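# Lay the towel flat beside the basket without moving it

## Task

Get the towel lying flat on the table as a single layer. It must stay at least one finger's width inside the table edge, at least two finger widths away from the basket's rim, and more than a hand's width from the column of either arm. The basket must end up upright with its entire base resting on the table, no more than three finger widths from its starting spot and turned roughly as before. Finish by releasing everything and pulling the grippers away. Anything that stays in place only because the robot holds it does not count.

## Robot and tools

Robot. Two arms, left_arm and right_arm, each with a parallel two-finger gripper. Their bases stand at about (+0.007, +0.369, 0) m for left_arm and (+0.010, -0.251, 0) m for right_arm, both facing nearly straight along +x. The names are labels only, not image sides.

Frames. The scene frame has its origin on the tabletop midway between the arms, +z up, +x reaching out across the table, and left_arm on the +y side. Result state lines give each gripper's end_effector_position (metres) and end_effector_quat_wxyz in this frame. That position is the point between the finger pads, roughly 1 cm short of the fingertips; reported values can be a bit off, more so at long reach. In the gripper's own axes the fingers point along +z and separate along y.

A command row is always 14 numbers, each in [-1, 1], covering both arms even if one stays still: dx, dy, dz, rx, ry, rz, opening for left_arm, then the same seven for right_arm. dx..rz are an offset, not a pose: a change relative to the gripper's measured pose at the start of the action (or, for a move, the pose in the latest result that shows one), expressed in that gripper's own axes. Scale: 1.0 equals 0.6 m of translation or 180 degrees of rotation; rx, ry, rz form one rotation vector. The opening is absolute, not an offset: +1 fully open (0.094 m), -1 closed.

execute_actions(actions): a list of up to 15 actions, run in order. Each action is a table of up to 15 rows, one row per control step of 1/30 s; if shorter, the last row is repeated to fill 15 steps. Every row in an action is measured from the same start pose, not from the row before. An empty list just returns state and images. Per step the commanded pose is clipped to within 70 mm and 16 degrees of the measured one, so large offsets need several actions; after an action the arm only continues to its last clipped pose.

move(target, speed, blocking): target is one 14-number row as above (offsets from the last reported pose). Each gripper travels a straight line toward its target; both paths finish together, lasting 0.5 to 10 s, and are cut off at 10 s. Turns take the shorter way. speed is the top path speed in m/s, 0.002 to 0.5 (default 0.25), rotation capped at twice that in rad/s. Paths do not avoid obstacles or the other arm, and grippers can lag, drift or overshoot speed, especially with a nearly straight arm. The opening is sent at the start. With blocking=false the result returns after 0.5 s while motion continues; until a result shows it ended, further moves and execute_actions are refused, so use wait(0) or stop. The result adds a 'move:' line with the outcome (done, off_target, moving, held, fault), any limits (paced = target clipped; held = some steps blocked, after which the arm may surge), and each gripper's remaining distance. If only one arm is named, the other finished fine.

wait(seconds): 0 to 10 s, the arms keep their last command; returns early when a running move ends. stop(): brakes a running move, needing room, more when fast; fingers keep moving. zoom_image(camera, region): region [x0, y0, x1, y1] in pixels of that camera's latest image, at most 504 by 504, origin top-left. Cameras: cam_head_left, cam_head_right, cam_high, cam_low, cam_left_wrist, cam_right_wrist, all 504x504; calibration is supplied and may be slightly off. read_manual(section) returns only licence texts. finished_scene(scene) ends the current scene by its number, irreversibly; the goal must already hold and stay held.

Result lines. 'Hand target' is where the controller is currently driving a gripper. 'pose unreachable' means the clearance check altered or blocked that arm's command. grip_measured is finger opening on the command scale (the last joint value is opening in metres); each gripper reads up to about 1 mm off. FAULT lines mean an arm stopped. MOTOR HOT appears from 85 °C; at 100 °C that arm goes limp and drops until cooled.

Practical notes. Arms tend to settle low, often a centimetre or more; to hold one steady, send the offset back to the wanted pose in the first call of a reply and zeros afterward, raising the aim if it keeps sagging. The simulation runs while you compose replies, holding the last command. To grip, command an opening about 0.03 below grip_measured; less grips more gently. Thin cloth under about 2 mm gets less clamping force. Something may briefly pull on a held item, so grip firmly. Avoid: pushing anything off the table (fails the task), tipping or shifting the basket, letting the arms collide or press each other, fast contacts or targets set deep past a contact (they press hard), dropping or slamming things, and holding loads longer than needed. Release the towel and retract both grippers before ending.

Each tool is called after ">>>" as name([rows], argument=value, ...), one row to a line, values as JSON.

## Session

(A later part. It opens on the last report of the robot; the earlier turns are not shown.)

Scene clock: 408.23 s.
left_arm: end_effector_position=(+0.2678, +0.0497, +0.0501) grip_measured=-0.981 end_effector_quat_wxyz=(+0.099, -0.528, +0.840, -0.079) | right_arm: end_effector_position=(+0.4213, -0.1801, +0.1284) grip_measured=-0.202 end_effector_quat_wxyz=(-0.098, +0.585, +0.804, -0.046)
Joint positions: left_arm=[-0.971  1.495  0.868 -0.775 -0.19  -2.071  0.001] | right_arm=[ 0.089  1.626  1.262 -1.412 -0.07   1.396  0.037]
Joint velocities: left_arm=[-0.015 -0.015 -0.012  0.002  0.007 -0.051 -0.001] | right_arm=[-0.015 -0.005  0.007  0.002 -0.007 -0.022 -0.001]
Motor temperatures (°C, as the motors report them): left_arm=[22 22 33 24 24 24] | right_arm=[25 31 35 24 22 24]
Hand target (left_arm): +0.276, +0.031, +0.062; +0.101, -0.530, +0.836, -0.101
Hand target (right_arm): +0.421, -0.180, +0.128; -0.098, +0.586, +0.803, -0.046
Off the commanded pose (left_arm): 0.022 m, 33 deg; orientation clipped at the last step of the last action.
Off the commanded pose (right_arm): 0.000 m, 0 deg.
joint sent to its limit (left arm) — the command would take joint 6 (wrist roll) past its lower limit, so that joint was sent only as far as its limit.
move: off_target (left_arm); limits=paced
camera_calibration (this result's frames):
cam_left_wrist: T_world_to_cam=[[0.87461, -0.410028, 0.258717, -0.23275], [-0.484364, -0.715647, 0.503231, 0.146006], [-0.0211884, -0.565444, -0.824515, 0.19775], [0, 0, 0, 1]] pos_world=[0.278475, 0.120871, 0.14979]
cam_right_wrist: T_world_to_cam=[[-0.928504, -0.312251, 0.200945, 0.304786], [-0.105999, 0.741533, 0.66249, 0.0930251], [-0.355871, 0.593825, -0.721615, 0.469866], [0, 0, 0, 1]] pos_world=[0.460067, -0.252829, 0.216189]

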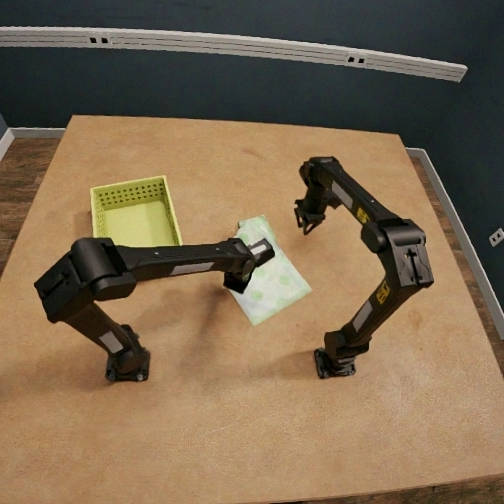

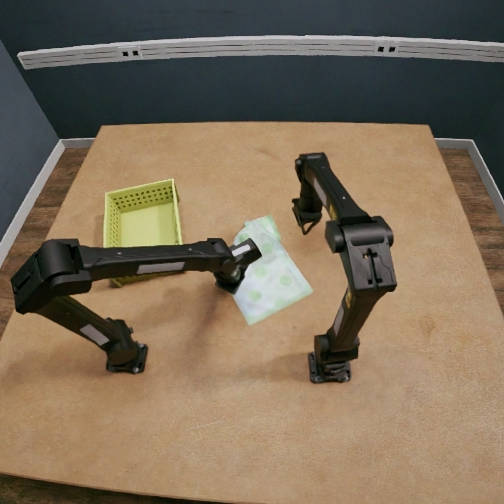

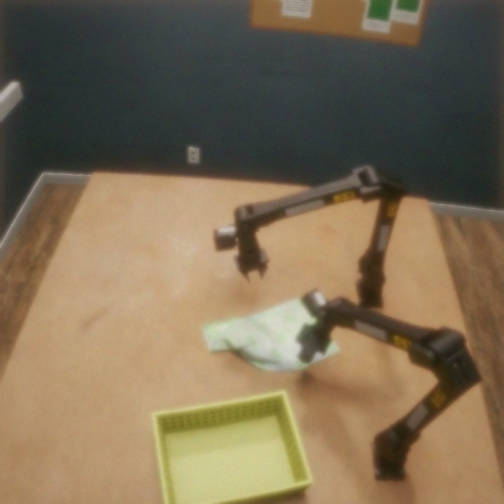

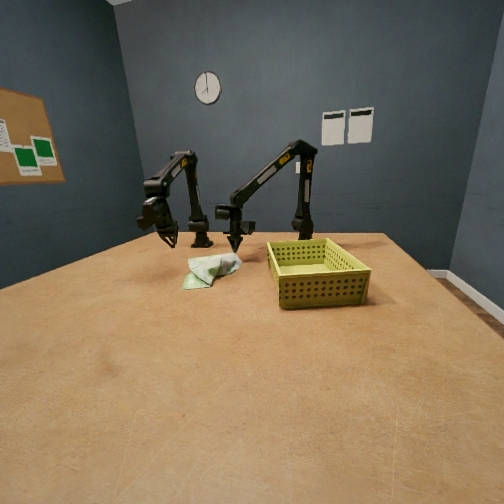

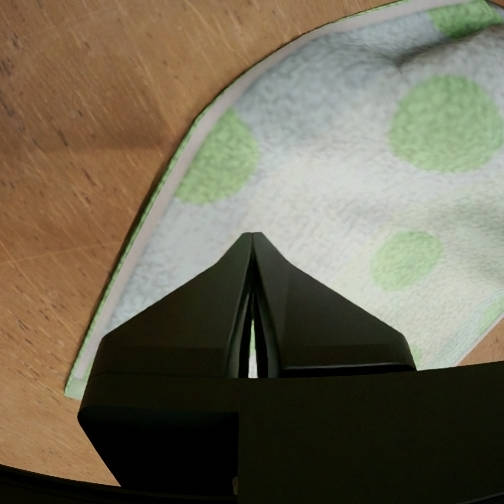

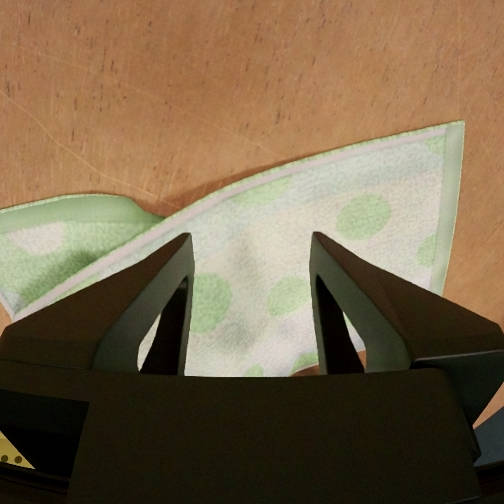

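>>> move(target=[0.05,0,0.12,0,0,0.03,-1, 0.21,0.30,0.07,0,0,0,-0.2], speed=0.1)

Scene clock: 418.30 s.
left_arm: end_effector_position=(+0.2795, +0.0259, +0.0067) grip_measured=-0.981 end_effector_quat_wxyz=(+0.106, -0.503, +0.852, -0.095) | right_arm: end_effector_position=(+0.5341, -0.0117, +0.0608) grip_measured=-0.202 end_effector_quat_wxyz=(-0.099, +0.582, +0.805, -0.058)
Joint positions: left_arm=[-0.984  1.621  0.868 -0.612 -0.2   -2.024  0.001] | right_arm=[ 0.343  2.079  1.739 -1.434 -0.107  1.64   0.037]
Joint velocities: left_arm=[-0.005 -0.005  0.012 -0.017  0.037 -0.037 -0.001] | right_arm=[-0.005  0.005 -0.012 -0.017 -0.022  0.022 -0.001]
Motor temperatures (°C, as the motors report them): left_arm=[22 23 34 24 24 24] | right_arm=[25 31 35 24 22 24]
Hand target (left_arm): +0.271, +0.023, -0.020; +0.102, -0.488, +0.864, -0.074
Hand target (right_arm): +0.546, -0.005, +0.071; -0.094, +0.586, +0.804, -0.048
Off the commanded pose (left_arm): 0.030 m, 3 deg.
Off the commanded pose (right_arm): 0.014 m, 1 deg.
move: off_target (left_arm, right_arm)
camera_calibration (this result's frames):
cam_left_wrist: T_world_to_cam=[[0.84164, -0.455425, 0.290225, -0.23138], [-0.539303, -0.680761, 0.495698, 0.170942], [-0.0281795, -0.573718, -0.818568, 0.150938], [0, 0, 0, 1]] pos_world=[0.291181, 0.0975905, 0.105969]
cam_right_wrist: T_world_to_cam=[[-0.922677, -0.316267, 0.220552, 0.471341], [-0.102562, 0.752715, 0.650309, 0.0239754], [-0.371684, 0.577404, -0.726949, 0.369763], [0, 0, 0, 1]] pos_world=[0.574789, -0.0824799, 0.149252]

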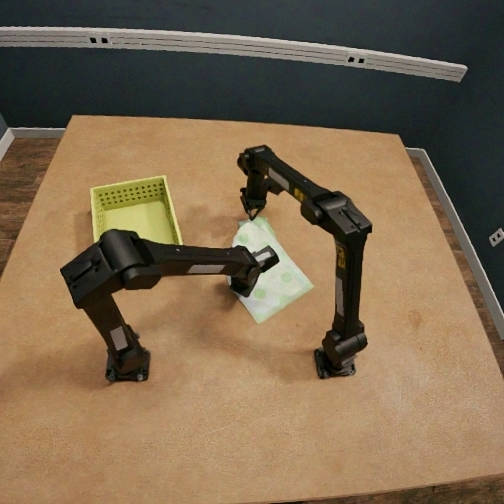

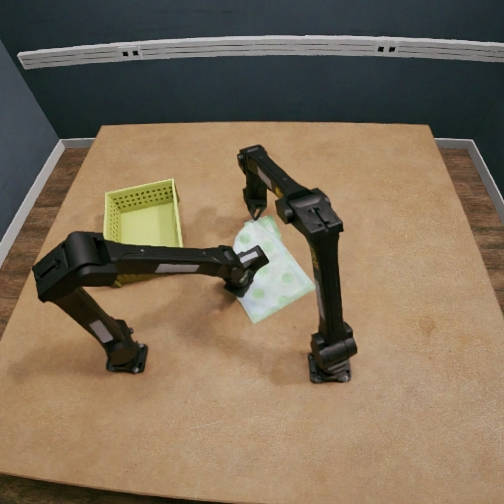

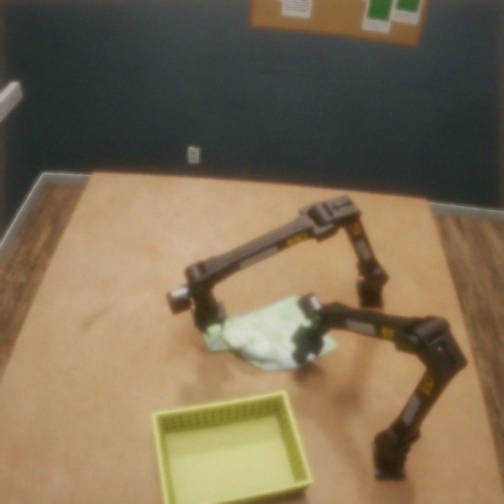

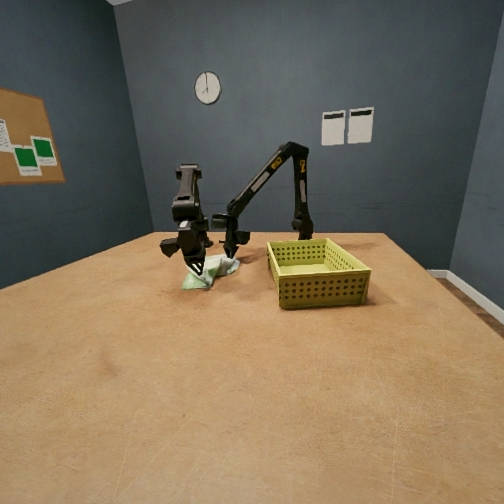

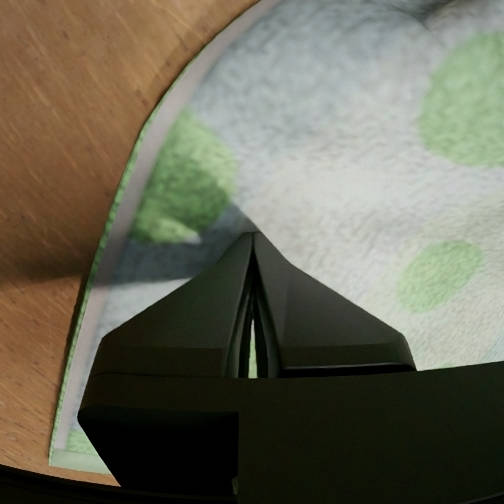

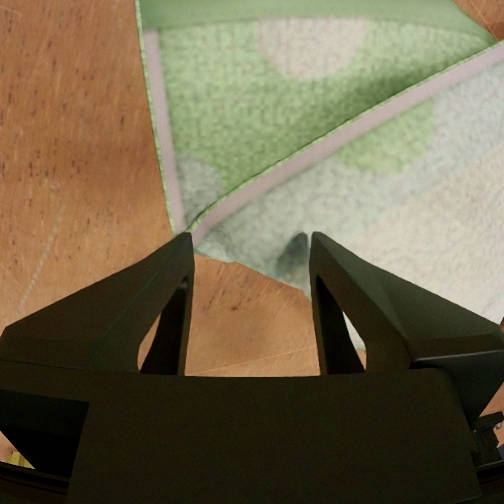

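>>> move(target=[0,0,0.03,0,0,0,-1, -0.12,0.03,-0.04,0,0,0,-0.2], speed=0.1)

Scene clock: 428.93 s.
left_arm: end_effector_position=(+0.2835, +0.0203, +0.0081) grip_measured=-0.981 end_effector_quat_wxyz=(+0.108, -0.504, +0.850, -0.109) | right_arm: end_effector_position=(+0.5648, -0.0774, +0.0682) grip_measured=-0.202 end_effector_quat_wxyz=(-0.106, +0.586, +0.800, -0.063)
Joint positions: left_arm=[-0.984  1.622  0.868 -0.583 -0.201 -2.023  0.001] | right_arm=[ 0.224  2.105  1.8   -1.497 -0.09   1.532  0.037]
Joint velocities: left_arm=[ 0.005 -0.015 -0.002 -0.002 -0.037 -0.051 -0.   ] | right_arm=[-0.015 -0.015 -0.002 -0.017 -0.066 -0.022  0.   ]
Motor temperatures (°C, as the motors report them): left_arm=[22 23 33 24 24 24] | right_arm=[25 32 36 24 22 24]
Hand target (left_arm): +0.284, +0.026, -0.010; +0.106, -0.503, +0.852, -0.095
Hand target (right_arm): +0.577, -0.075, +0.074; -0.100, +0.582, +0.805, -0.057
Off the commanded pose (left_arm): 0.019 m, 2 deg.
Off the commanded pose (right_arm): 0.015 m, 1 deg.
move: off_target (left_arm, right_arm)
camera_calibration (this result's frames):
cam_left_wrist: T_world_to_cam=[[0.836462, -0.448565, 0.314833, -0.236516], [-0.547833, -0.669227, 0.50201, 0.170746], [-0.0144896, -0.592388, -0.805522, 0.145417], [0, 0, 0, 1]] pos_world=[0.293484, 0.0943182, 0.105883]
cam_right_wrist: T_world_to_cam=[[-0.922064, -0.305685, 0.237392, 0.476521], [-0.0817733, 0.753375, 0.652487, 0.0598562], [-0.378301, 0.582222, -0.719657, 0.42814], [0, 0, 0, 1]] pos_world=[0.606243, -0.148702, 0.155936]

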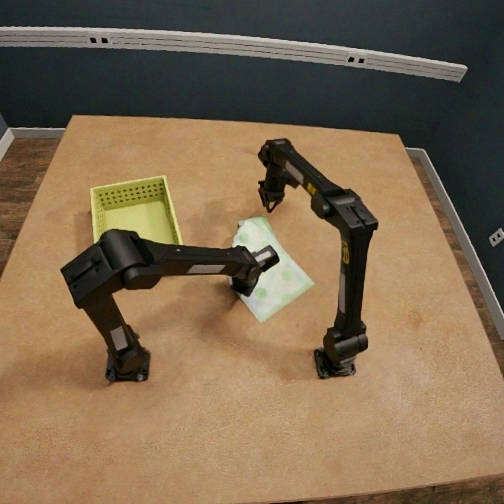

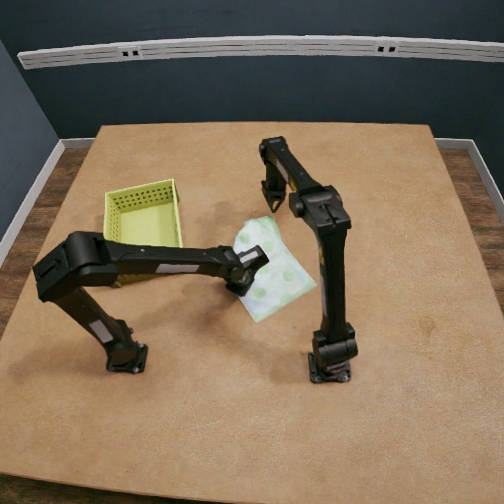

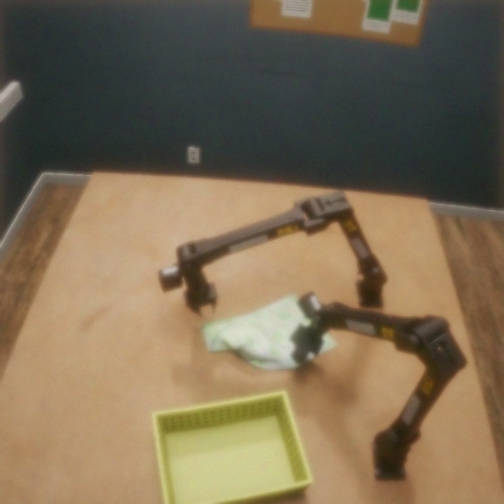

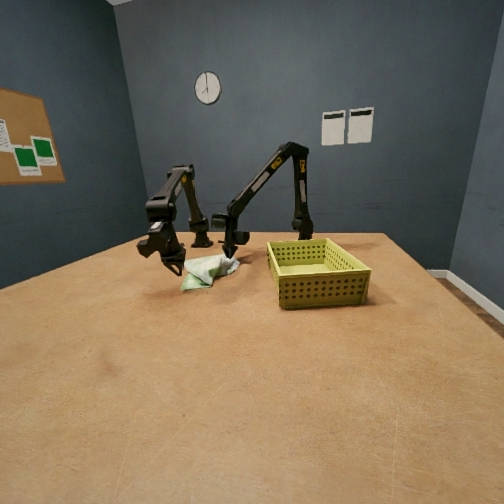

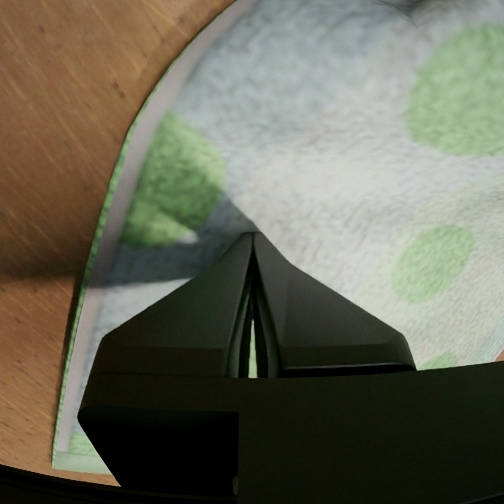

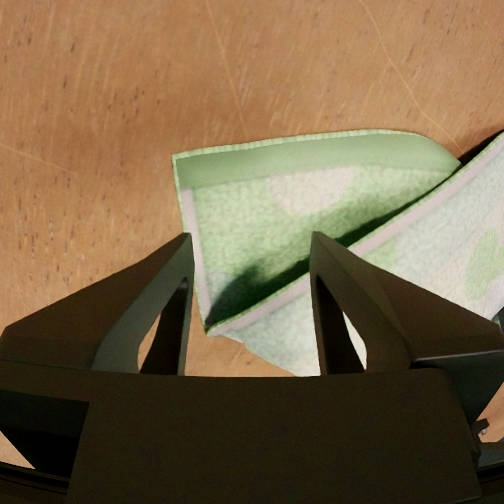

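>>> move(target=[-0.25,0,-0.3,0,0,0,-1, 0,0,-0.1,0,0,0,1])

Scene clock: 453.17 s.
left_arm: end_effector_position=(+0.2923, +0.1709, +0.1717) grip_measured=-0.981 end_effector_quat_wxyz=(+0.103, -0.508, +0.849, -0.098) | right_arm: end_effector_position=(+0.5663, -0.0786, +0.1083) grip_measured=+1.000 end_effector_quat_wxyz=(-0.118, +0.586, +0.798, -0.077)
Joint positions: left_arm=[-0.675  1.107  0.865 -1.07  -0.123 -1.731  0.001] | right_arm=[ 0.221  2.106  1.903 -1.637 -0.09   1.53   0.094]
Joint velocities: left_arm=[-0.015  0.005 -0.007  0.007  0.007  0.051 -0.   ] | right_arm=[-0.005 -0.015  0.012  0.002  0.022 -0.037  0.   ]
Motor temperatures (°C, as the motors report them): left_arm=[22 23 32 24 24 24] | right_arm=[25 33 38 24 22 24]
Hand target (left_arm): +0.303, +0.166, +0.188; +0.107, -0.504, +0.850, -0.108
Hand target (right_arm): +0.578, -0.080, +0.127; -0.106, +0.587, +0.800, -0.063
Off the commanded pose (left_arm): 0.022 m, 1 deg.
Off the commanded pose (right_arm): 0.022 m, 2 deg.
move: off_target (left_arm, right_arm)
camera_calibration (this result's frames):
cam_left_wrist: T_world_to_cam=[[0.847139, -0.443226, 0.293099, -0.22818], [-0.530863, -0.681803, 0.503318, 0.191143], [-0.0232475, -0.581975, -0.812874, 0.368525], [0, 0, 0, 1]] pos_world=[0.303338, 0.243659, 0.270238]
cam_right_wrist: T_world_to_cam=[[-0.913141, -0.302442, 0.273316, 0.459341], [-0.0577897, 0.75975, 0.647642, 0.0221526], [-0.403526, 0.575594, -0.711237, 0.471112], [0, 0, 0, 1]] pos_world=[0.610829, -0.149075, 0.195181]

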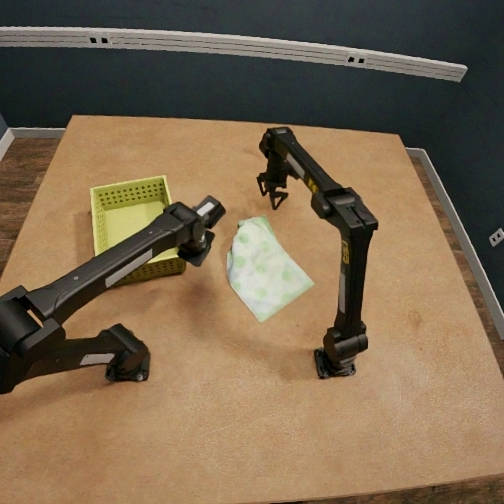

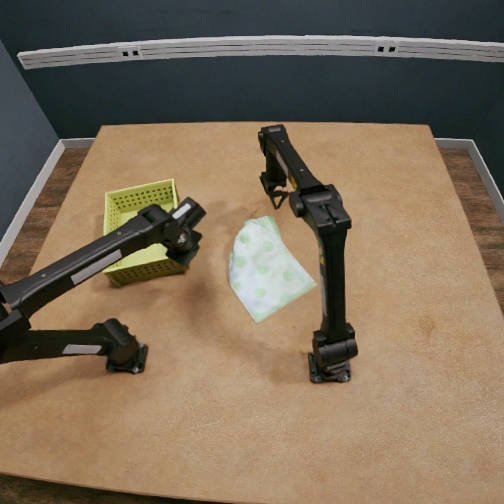

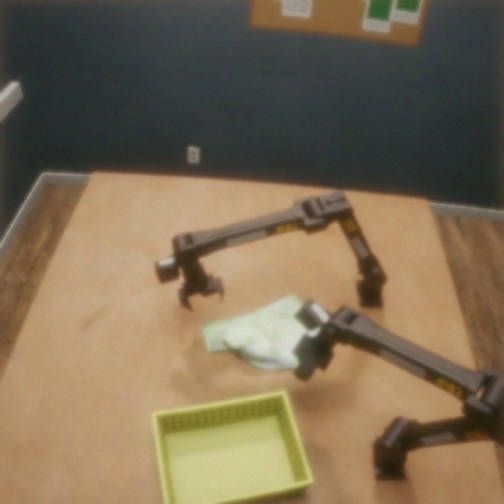

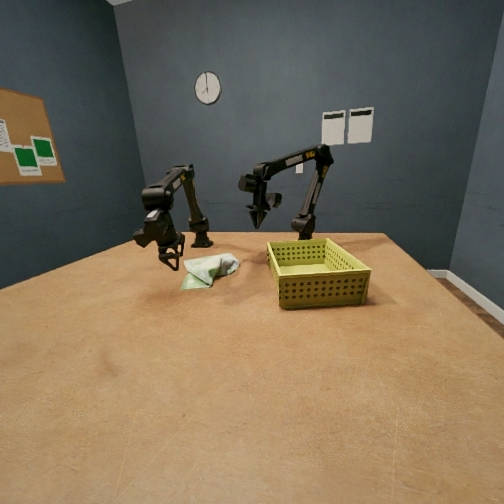

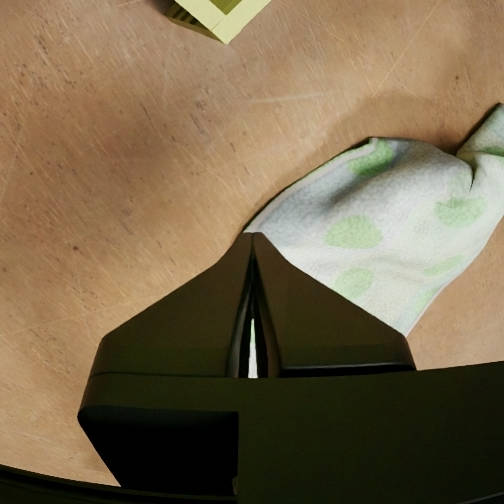

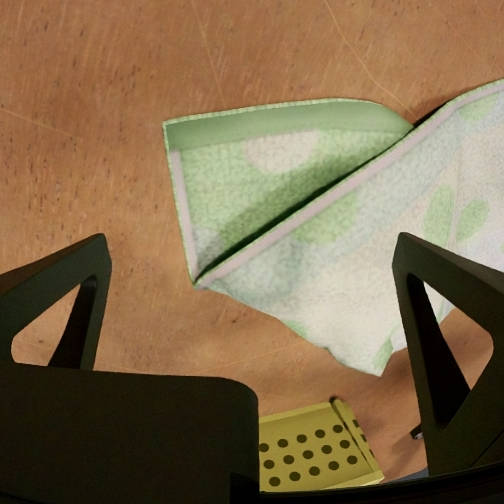

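>>> move(target=[-0.15,0,-0.05,0,0,0,-1, 0.135,-0.44,0.05,0,0,0,1])

>>> move(target=[0,0,0,0,0,0,-1, 0,0,0.13,0,0,0,1], speed=0.07)

Scene clock: 459.90 s.
left_arm: end_effector_position=(+0.3138, +0.2542, +0.1828) grip_measured=-0.981 end_effector_quat_wxyz=(+0.091, -0.513, +0.850, -0.081) | right_arm: end_effector_position=(+0.2895, -0.0828, +0.1506) grip_measured=+1.000 end_effector_quat_wxyz=(-0.116, +0.582, +0.801, -0.083)
Joint positions: left_arm=[-0.39   1.055  0.865 -1.143 -0.048 -1.464  0.001] | right_arm=[ 0.42   1.408  1.065 -1.483 -0.132  1.715  0.094]
Joint velocities: left_arm=[-0.005 -0.005  0.007 -0.007 -0.022  0.037 -0.001] | right_arm=[-0.024 -0.005  0.017  0.007 -0.066  0.066  0.   ]
Motor temperatures (°C, as the motors report them): left_arm=[22 23 34 24 24 24] | right_arm=[25 33 38 24 22 24]
Hand target (left_arm): +0.325, +0.253, +0.206; +0.103, -0.509, +0.849, -0.097
Hand target (right_arm): +0.292, -0.081, +0.150; -0.115, +0.587, +0.798, -0.078
Off the commanded pose (left_arm): 0.027 m, 3 deg.
Off the commanded pose (right_arm): 0.007 m, 1 deg.
move: off_target (left_arm)
camera_calibration (this result's frames):
cam_left_wrist: T_world_to_cam=[[0.861934, -0.440102, 0.251753, -0.210574], [-0.504416, -0.694072, 0.513642, 0.246715], [-0.0513203, -0.569714, -0.820239, 0.433514], [0, 0, 0, 1]] pos_world=[0.328196, 0.325543, 0.281875]
cam_right_wrist: T_world_to_cam=[[-0.908929, -0.310073, 0.278753, 0.191103], [-0.0644384, 0.764982, 0.64082, -0.0146119], [-0.411942, 0.564498, -0.715294, 0.394048], [0, 0, 0, 1]] pos_world=[0.335083, -0.152005, 0.237953]

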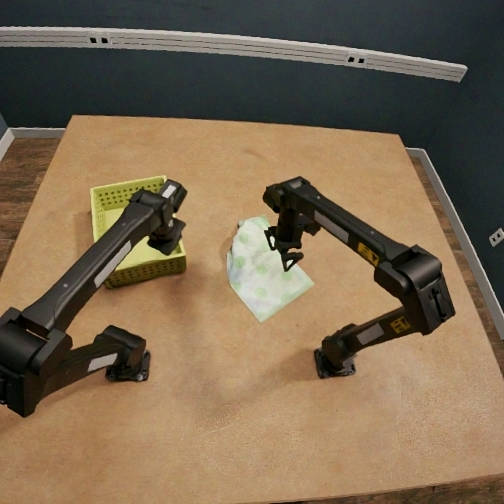

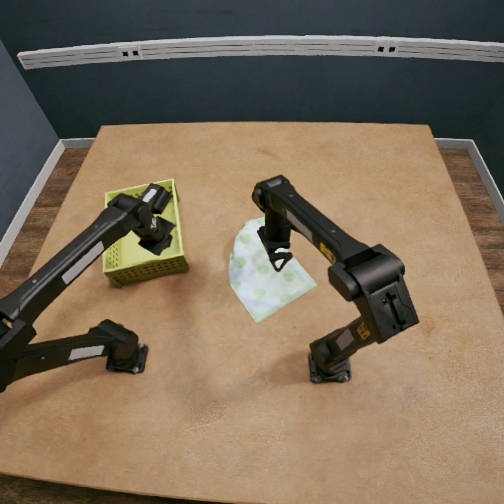

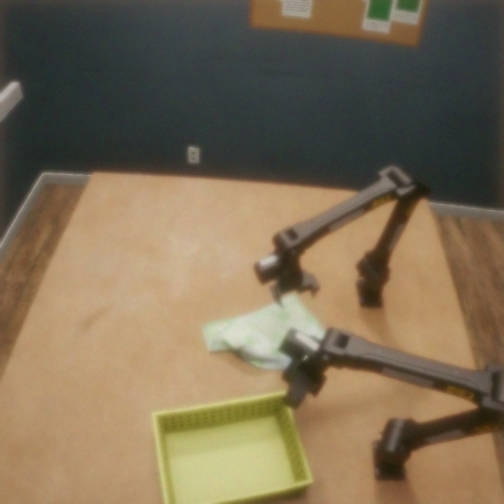

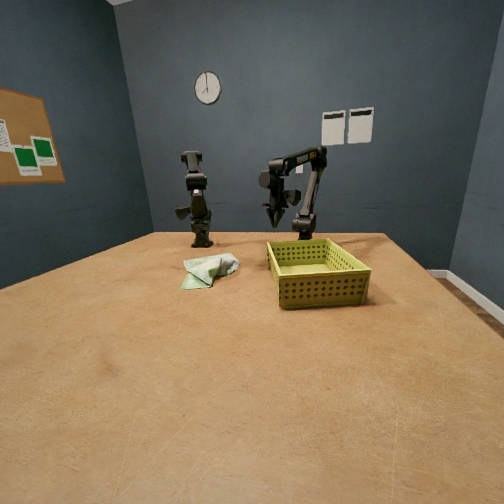

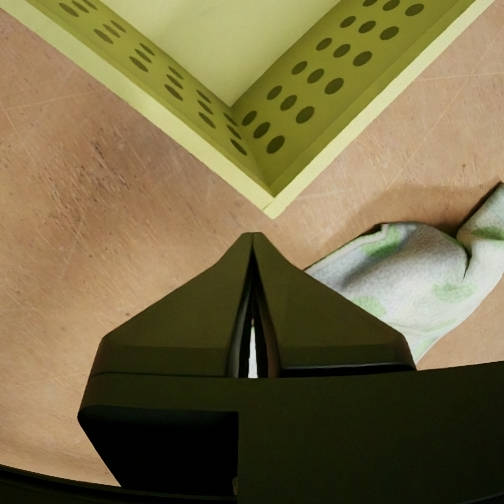

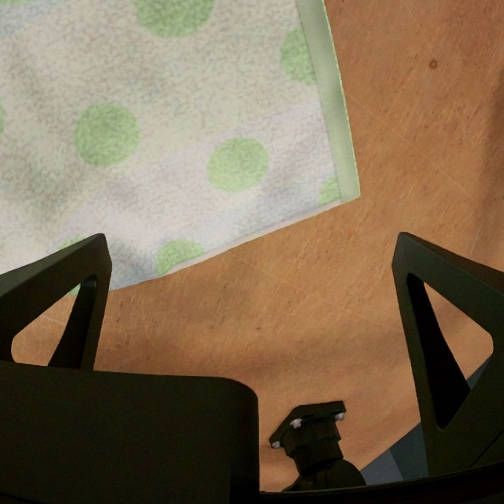

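Scene clock: 461.37 s.
left_arm: end_effector_position=(+0.3138, +0.2542, +0.1828) grip_measured=-0.981 end_effector_quat_wxyz=(+0.091, -0.513, +0.850, -0.081) | right_arm: end_effector_position=(+0.2669, -0.0859, +0.0784) grip_measured=+1.000 end_effector_quat_wxyz=(-0.115, +0.581, +0.801, -0.086)
Joint positions: left_arm=[-0.39   1.055  0.865 -1.143 -0.048 -1.464  0.001] | right_arm=[ 0.444  1.444  0.893 -1.276 -0.133  1.737  0.094]
Joint velocities: left_arm=[-0.015  0.005  0.012  0.002 -0.022  0.007 -0.001] | right_arm=[-0.015 -0.024 -0.002 -0.002 -0.066 -0.007  0.   ]
Motor temperatures (°C, as the motors report them): left_arm=[22 23 34 24 24 24] | right_arm=[25 33 37 24 22 24]
Hand target (left_arm): +0.314, +0.254, +0.183; +0.091, -0.513, +0.850, -0.081
Hand target (right_arm): +0.268, -0.082, +0.076; -0.116, +0.582, +0.801, -0.083
Off the commanded pose (left_arm): 0.000 m, 0 deg.
Off the commanded pose (right_arm): 0.004 m, 0 deg.
move: done
camera_calibration (this result's frames):
cam_left_wrist: T_world_to_cam=[[0.861767, -0.440444, 0.251728, -0.21043], [-0.504682, -0.693932, 0.513571, 0.246775], [-0.0515174, -0.569621, -0.820292, 0.433562], [0, 0, 0, 1]] pos_world=[0.328221, 0.325529, 0.281882]
cam_right_wrist: T_world_to_cam=[[-0.907282, -0.31136, 0.282657, 0.188818], [-0.0653456, 0.768376, 0.636654, 0.0334408], [-0.415415, 0.559155, -0.717479, 0.335486], [0, 0, 0, 1]] pos_world=[0.312863, -0.154493, 0.166043]

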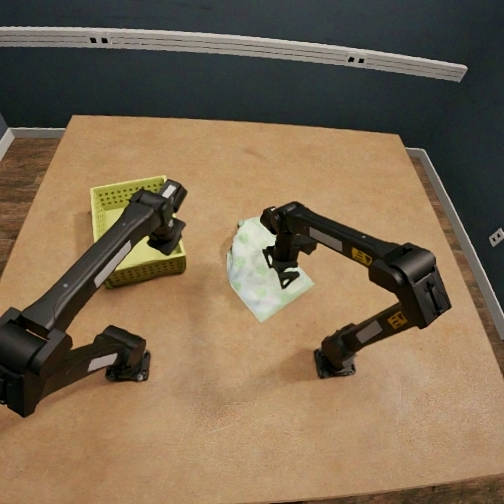

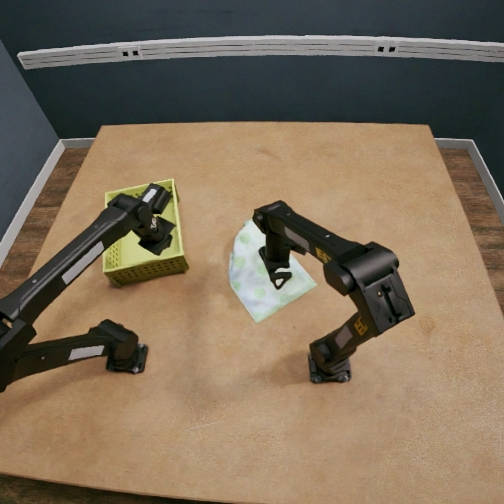

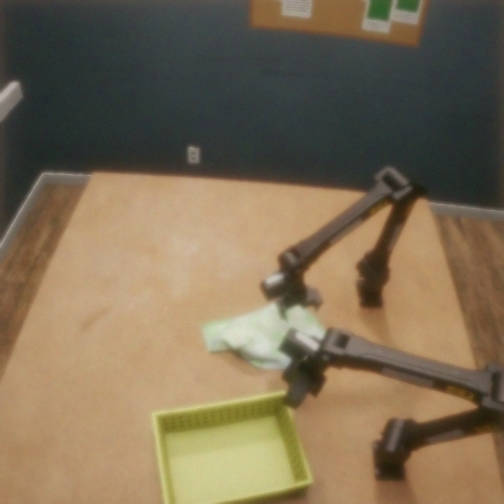

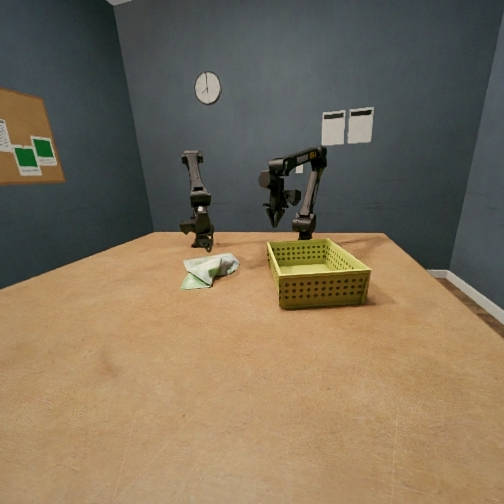

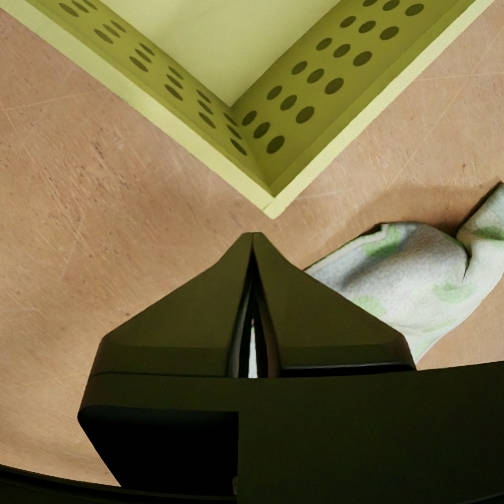

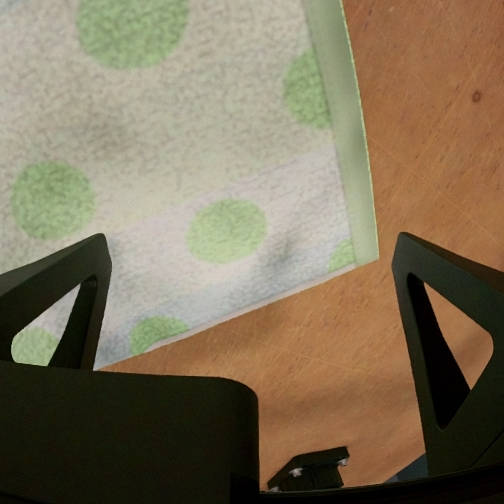

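>>> move(target=[0,0,0,0,0,0,-1, -0.11,0.06,-0.01,0,0,0,1], speed=0.1)

>>> move(target=[0,0,0,0,0,0,-1, 0,0,0.16,0,0,0,1], speed=0.06)

>>> execute_actions([
  [[0,0,0,0,0,0,-1, 0,0,0.04,0,0,0,0.3]],
  [[0,0,0,0,0,0,-1, 0,0,0.04,0,0,0,-0.3]],
  [[0,0,0,0,0,0,-1, 0,0,0.04,0,0,0,-1]],
  [[0,0,0,0,0,0,-1, 0,0,0.02,0,0,0,-1]],
])

Scene clock: 474.27 s.
left_arm: end_effector_position=(+0.3138, +0.2542, +0.1828) grip_measured=-0.981 end_effector_quat_wxyz=(+0.091, -0.513, +0.850, -0.081) | right_arm: end_effector_position=(+0.3036, -0.1406, +0.0626) grip_measured=+1.000 end_effector_quat_wxyz=(-0.127, +0.584, +0.796, -0.095)
Joint positions: left_arm=[-0.39   1.055  0.865 -1.143 -0.048 -1.464  0.001] | right_arm=[ 0.257  1.524  0.924 -1.276 -0.093  1.563  0.094]
Joint velocities: left_arm=[-0.015 -0.015 -0.002 -0.012  0.007  0.007 -0.001] | right_arm=[-0.015 -0.005 -0.012  0.017  0.022 -0.081  0.   ]
Motor temperatures (°C, as the motors report them): left_arm=[22 23 34 24 24 24] | right_arm=[25 32 36 24 22 24]
Hand target (left_arm): +0.314, +0.254, +0.183; +0.091, -0.513, +0.850, -0.081
Hand target (right_arm): +0.320, -0.136, +0.069; -0.118, +0.580, +0.801, -0.085
Off the commanded pose (left_arm): 0.000 m, 0 deg.
Off the commanded pose (right_arm): 0.019 m, 2 deg.
move: off_target (right_arm)
camera_calibration (this result's frames):
cam_left_wrist: T_world_to_cam=[[0.861767, -0.440444, 0.251728, -0.21043], [-0.504682, -0.693932, 0.513571, 0.246775], [-0.0515174, -0.569621, -0.820292, 0.433562], [0, 0, 0, 1]] pos_world=[0.328221, 0.325529, 0.281882]
cam_right_wrist: T_world_to_cam=[[-0.901482, -0.301015, 0.310999, 0.207523], [-0.0380989, 0.770945, 0.635761, 0.0800572], [-0.431137, 0.561278, -0.706461, 0.374292], [0, 0, 0, 1]] pos_world=[0.3515, -0.209334, 0.148986]

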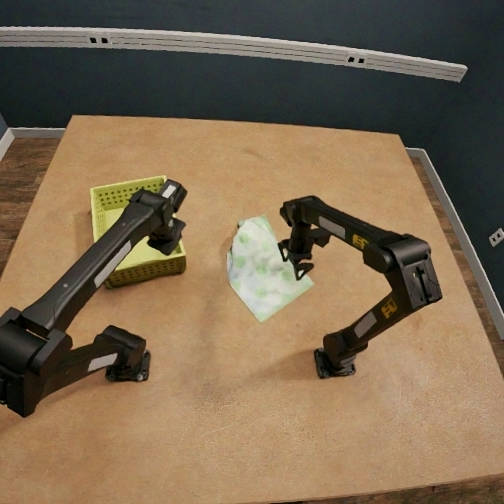

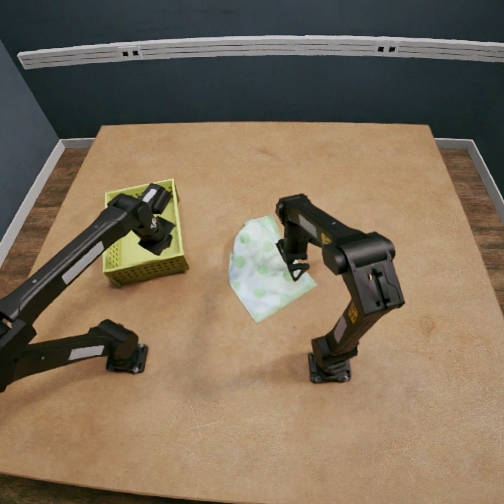

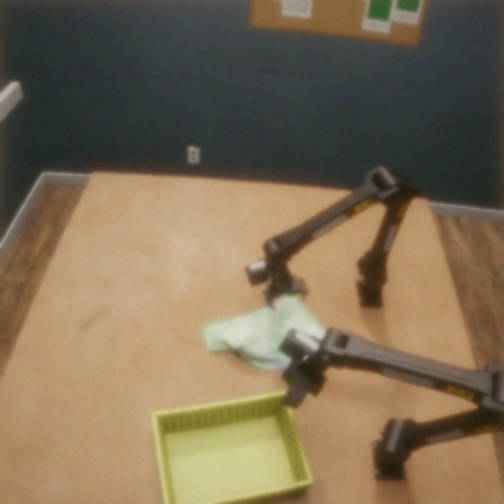

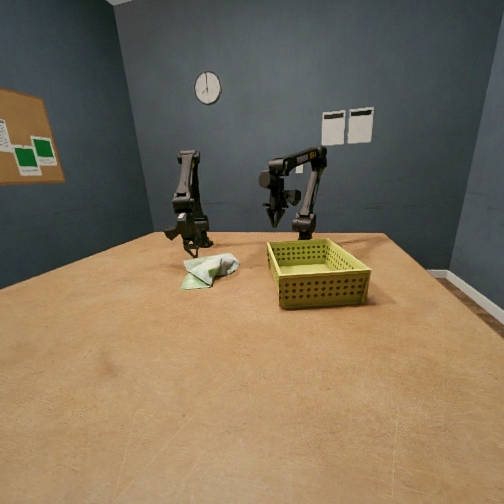

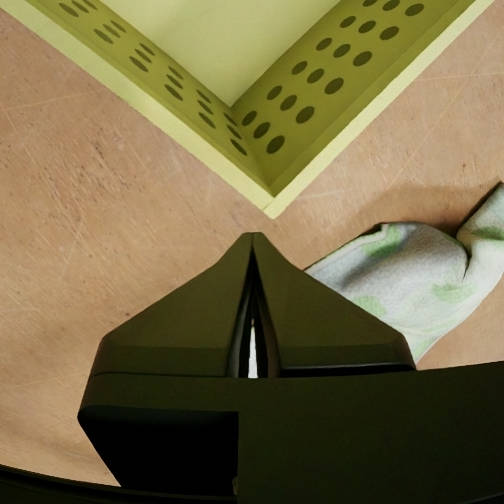

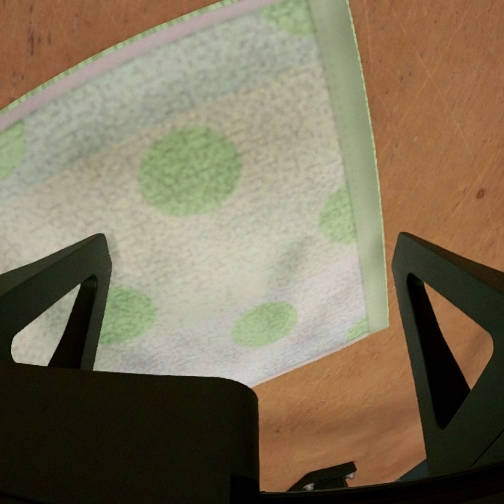

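Scene clock: 476.10 s.
left_arm: end_effector_position=(+0.3138, +0.2542, +0.1828) grip_measured=-0.981 end_effector_quat_wxyz=(+0.091, -0.513, +0.850, -0.081) | right_arm: end_effector_position=(+0.2910, -0.1407, +0.0159) grip_measured=+1.000 end_effector_quat_wxyz=(-0.104, +0.588, +0.800, -0.065)
Joint positions: left_arm=[-0.39   1.055  0.865 -1.143 -0.048 -1.464  0.001] | right_arm=[ 0.269  1.531  0.793 -1.061 -0.095  1.579  0.094]
Joint velocities: left_arm=[-0.024  0.005  0.002 -0.012  0.022 -0.007 -0.001] | right_arm=[-0.015  0.015  0.012  0.007  0.022  0.037  0.   ]
Motor temperatures (°C, as the motors report them): left_arm=[22 23 34 24 24 24] | right_arm=[25 32 35 24 22 24]
Hand target (left_arm): +0.314, +0.254, +0.183; +0.091, -0.513, +0.850, -0.081
Hand target (right_arm): +0.271, -0.142, -0.022; -0.126, +0.584, +0.796, -0.096
Off the commanded pose (left_arm): 0.000 m, 0 deg.
Off the commanded pose (right_arm): 0.048 m, 4 deg.
move: off_target (right_arm)
camera_calibration (this result's frames):
cam_left_wrist: T_world_to_cam=[[0.861767, -0.440444, 0.251728, -0.21043], [-0.504682, -0.693932, 0.513571, 0.246775], [-0.0515174, -0.569621, -0.820292, 0.433562], [0, 0, 0, 1]] pos_world=[0.328221, 0.325529, 0.281882]
cam_right_wrist: T_world_to_cam=[[-0.92278, -0.302421, 0.238783, 0.217814], [-0.0807328, 0.757679, 0.647615, 0.119655], [-0.376774, 0.578329, -0.723587, 0.322809], [0, 0, 0, 1]] pos_world=[0.33228, -0.211478, 0.104079]

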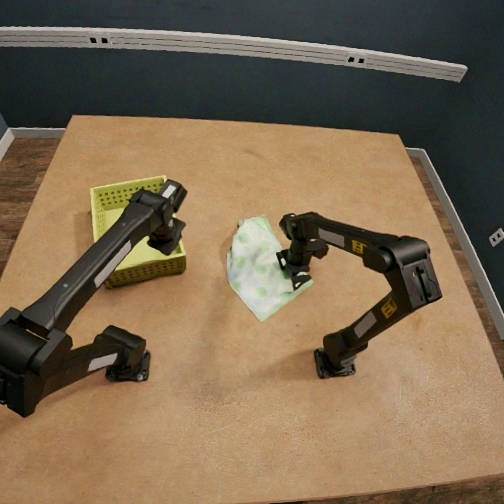

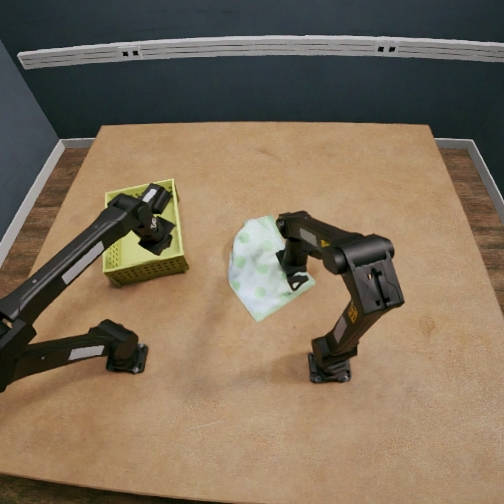

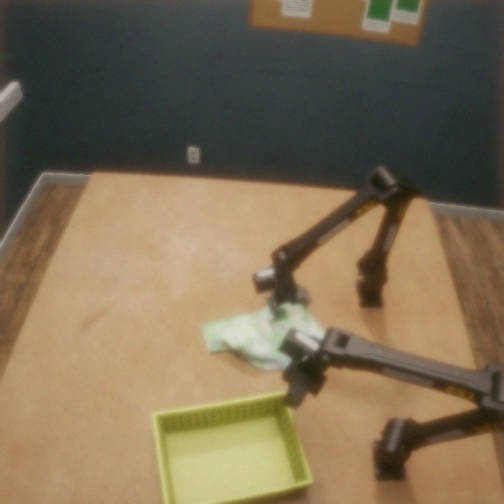

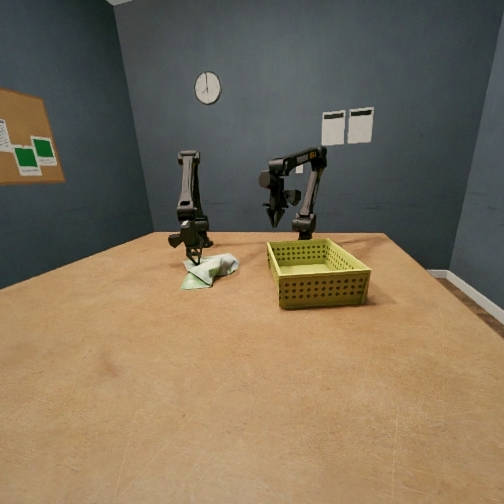

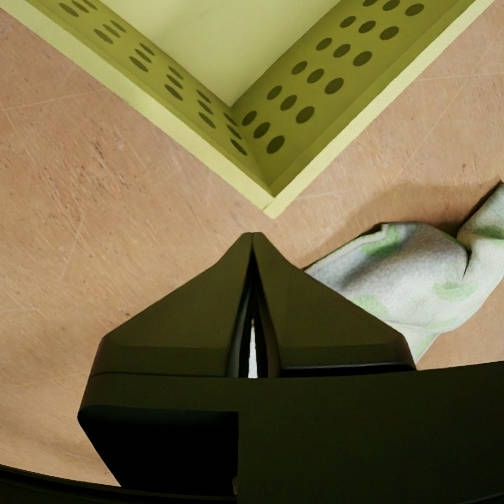

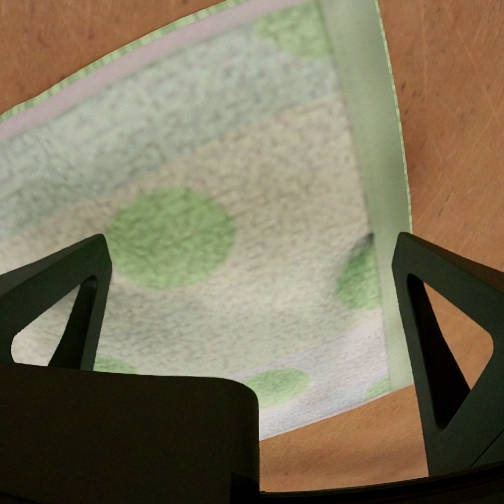

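Scene clock: 478.10 s.
left_arm: end_effector_position=(+0.3138, +0.2542, +0.1828) grip_measured=-0.981 end_effector_quat_wxyz=(+0.091, -0.513, +0.850, -0.081) | right_arm: end_effector_position=(+0.3226, -0.1300, +0.0075) grip_measured=-0.986 end_effector_quat_wxyz=(-0.059, +0.588, +0.807, -0.001)
Joint positions: left_arm=[-0.39   1.055  0.865 -1.143 -0.048 -1.464  0.001] | right_arm=[ 0.269  1.525  0.777 -0.893 -0.095  1.579  0.001]
Joint velocities: left_arm=[-0.015 -0.015 -0.022 -0.017  0.022  0.037 -0.   ] | right_arm=[-0.015 -0.015 -0.022 -0.007 -0.007 -0.022 -0.001]
Motor temperatures (°C, as the motors report them): left_arm=[22 23 34 24 24 24] | right_arm=[25 32 35 24 22 24]
Hand target (left_arm): +0.314, +0.254, +0.183; +0.091, -0.513, +0.850, -0.081
Hand target (right_arm): +0.320, -0.130, -0.004; -0.061, +0.588, +0.807, -0.004
Off the commanded pose (left_arm): 0.000 m, 0 deg.
Off the commanded pose (right_arm): 0.012 m, 0 deg.
camera_calibration (this result's frames):
cam_left_wrist: T_world_to_cam=[[0.861767, -0.440444, 0.251728, -0.21043], [-0.504682, -0.693932, 0.513571, 0.246775], [-0.0515174, -0.569621, -0.820292, 0.433562], [0, 0, 0, 1]] pos_world=[0.328221, 0.325529, 0.281882]
cam_right_wrist: T_world_to_cam=[[-0.9469, -0.310504, 0.0834717, 0.260047], [-0.17891, 0.724532, 0.665616, 0.146789], [-0.267154, 0.615338, -0.741611, 0.292077], [0, 0, 0, 1]] pos_world=[0.35053, -0.205334, 0.0971958]

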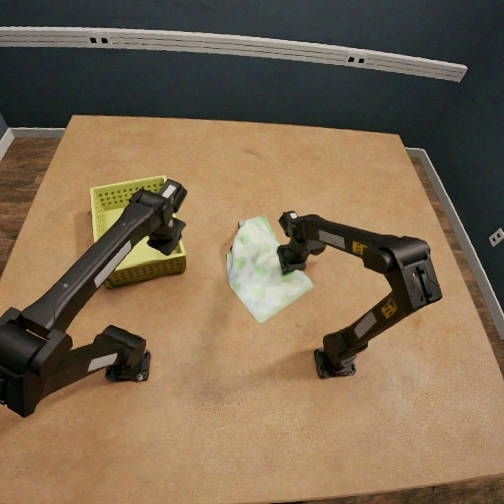

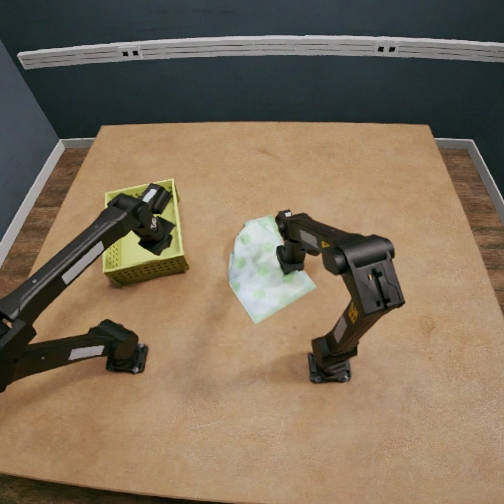

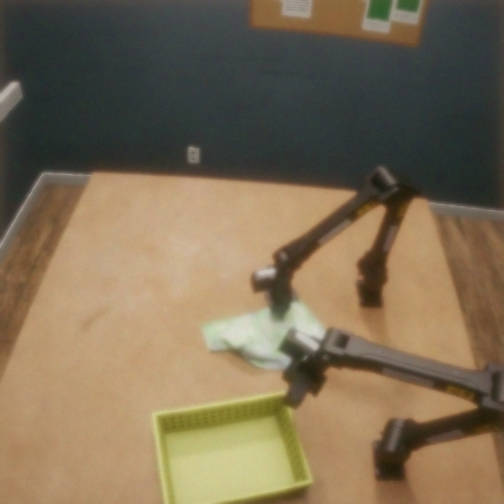

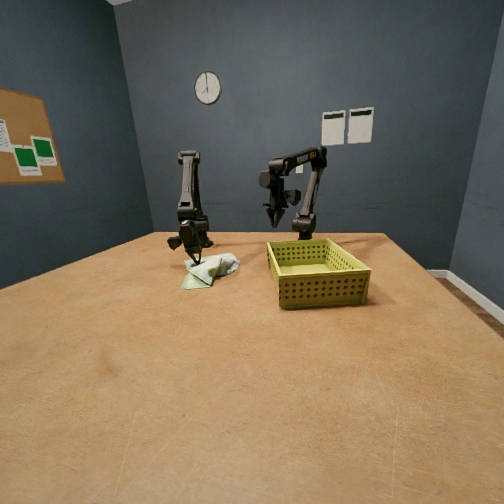

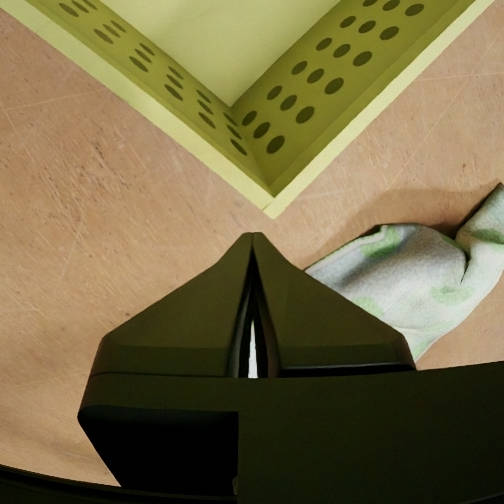

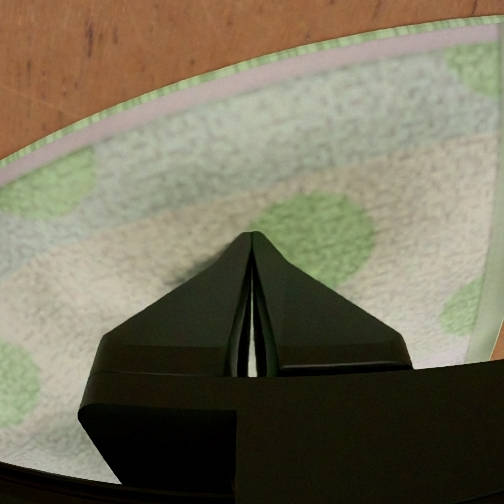

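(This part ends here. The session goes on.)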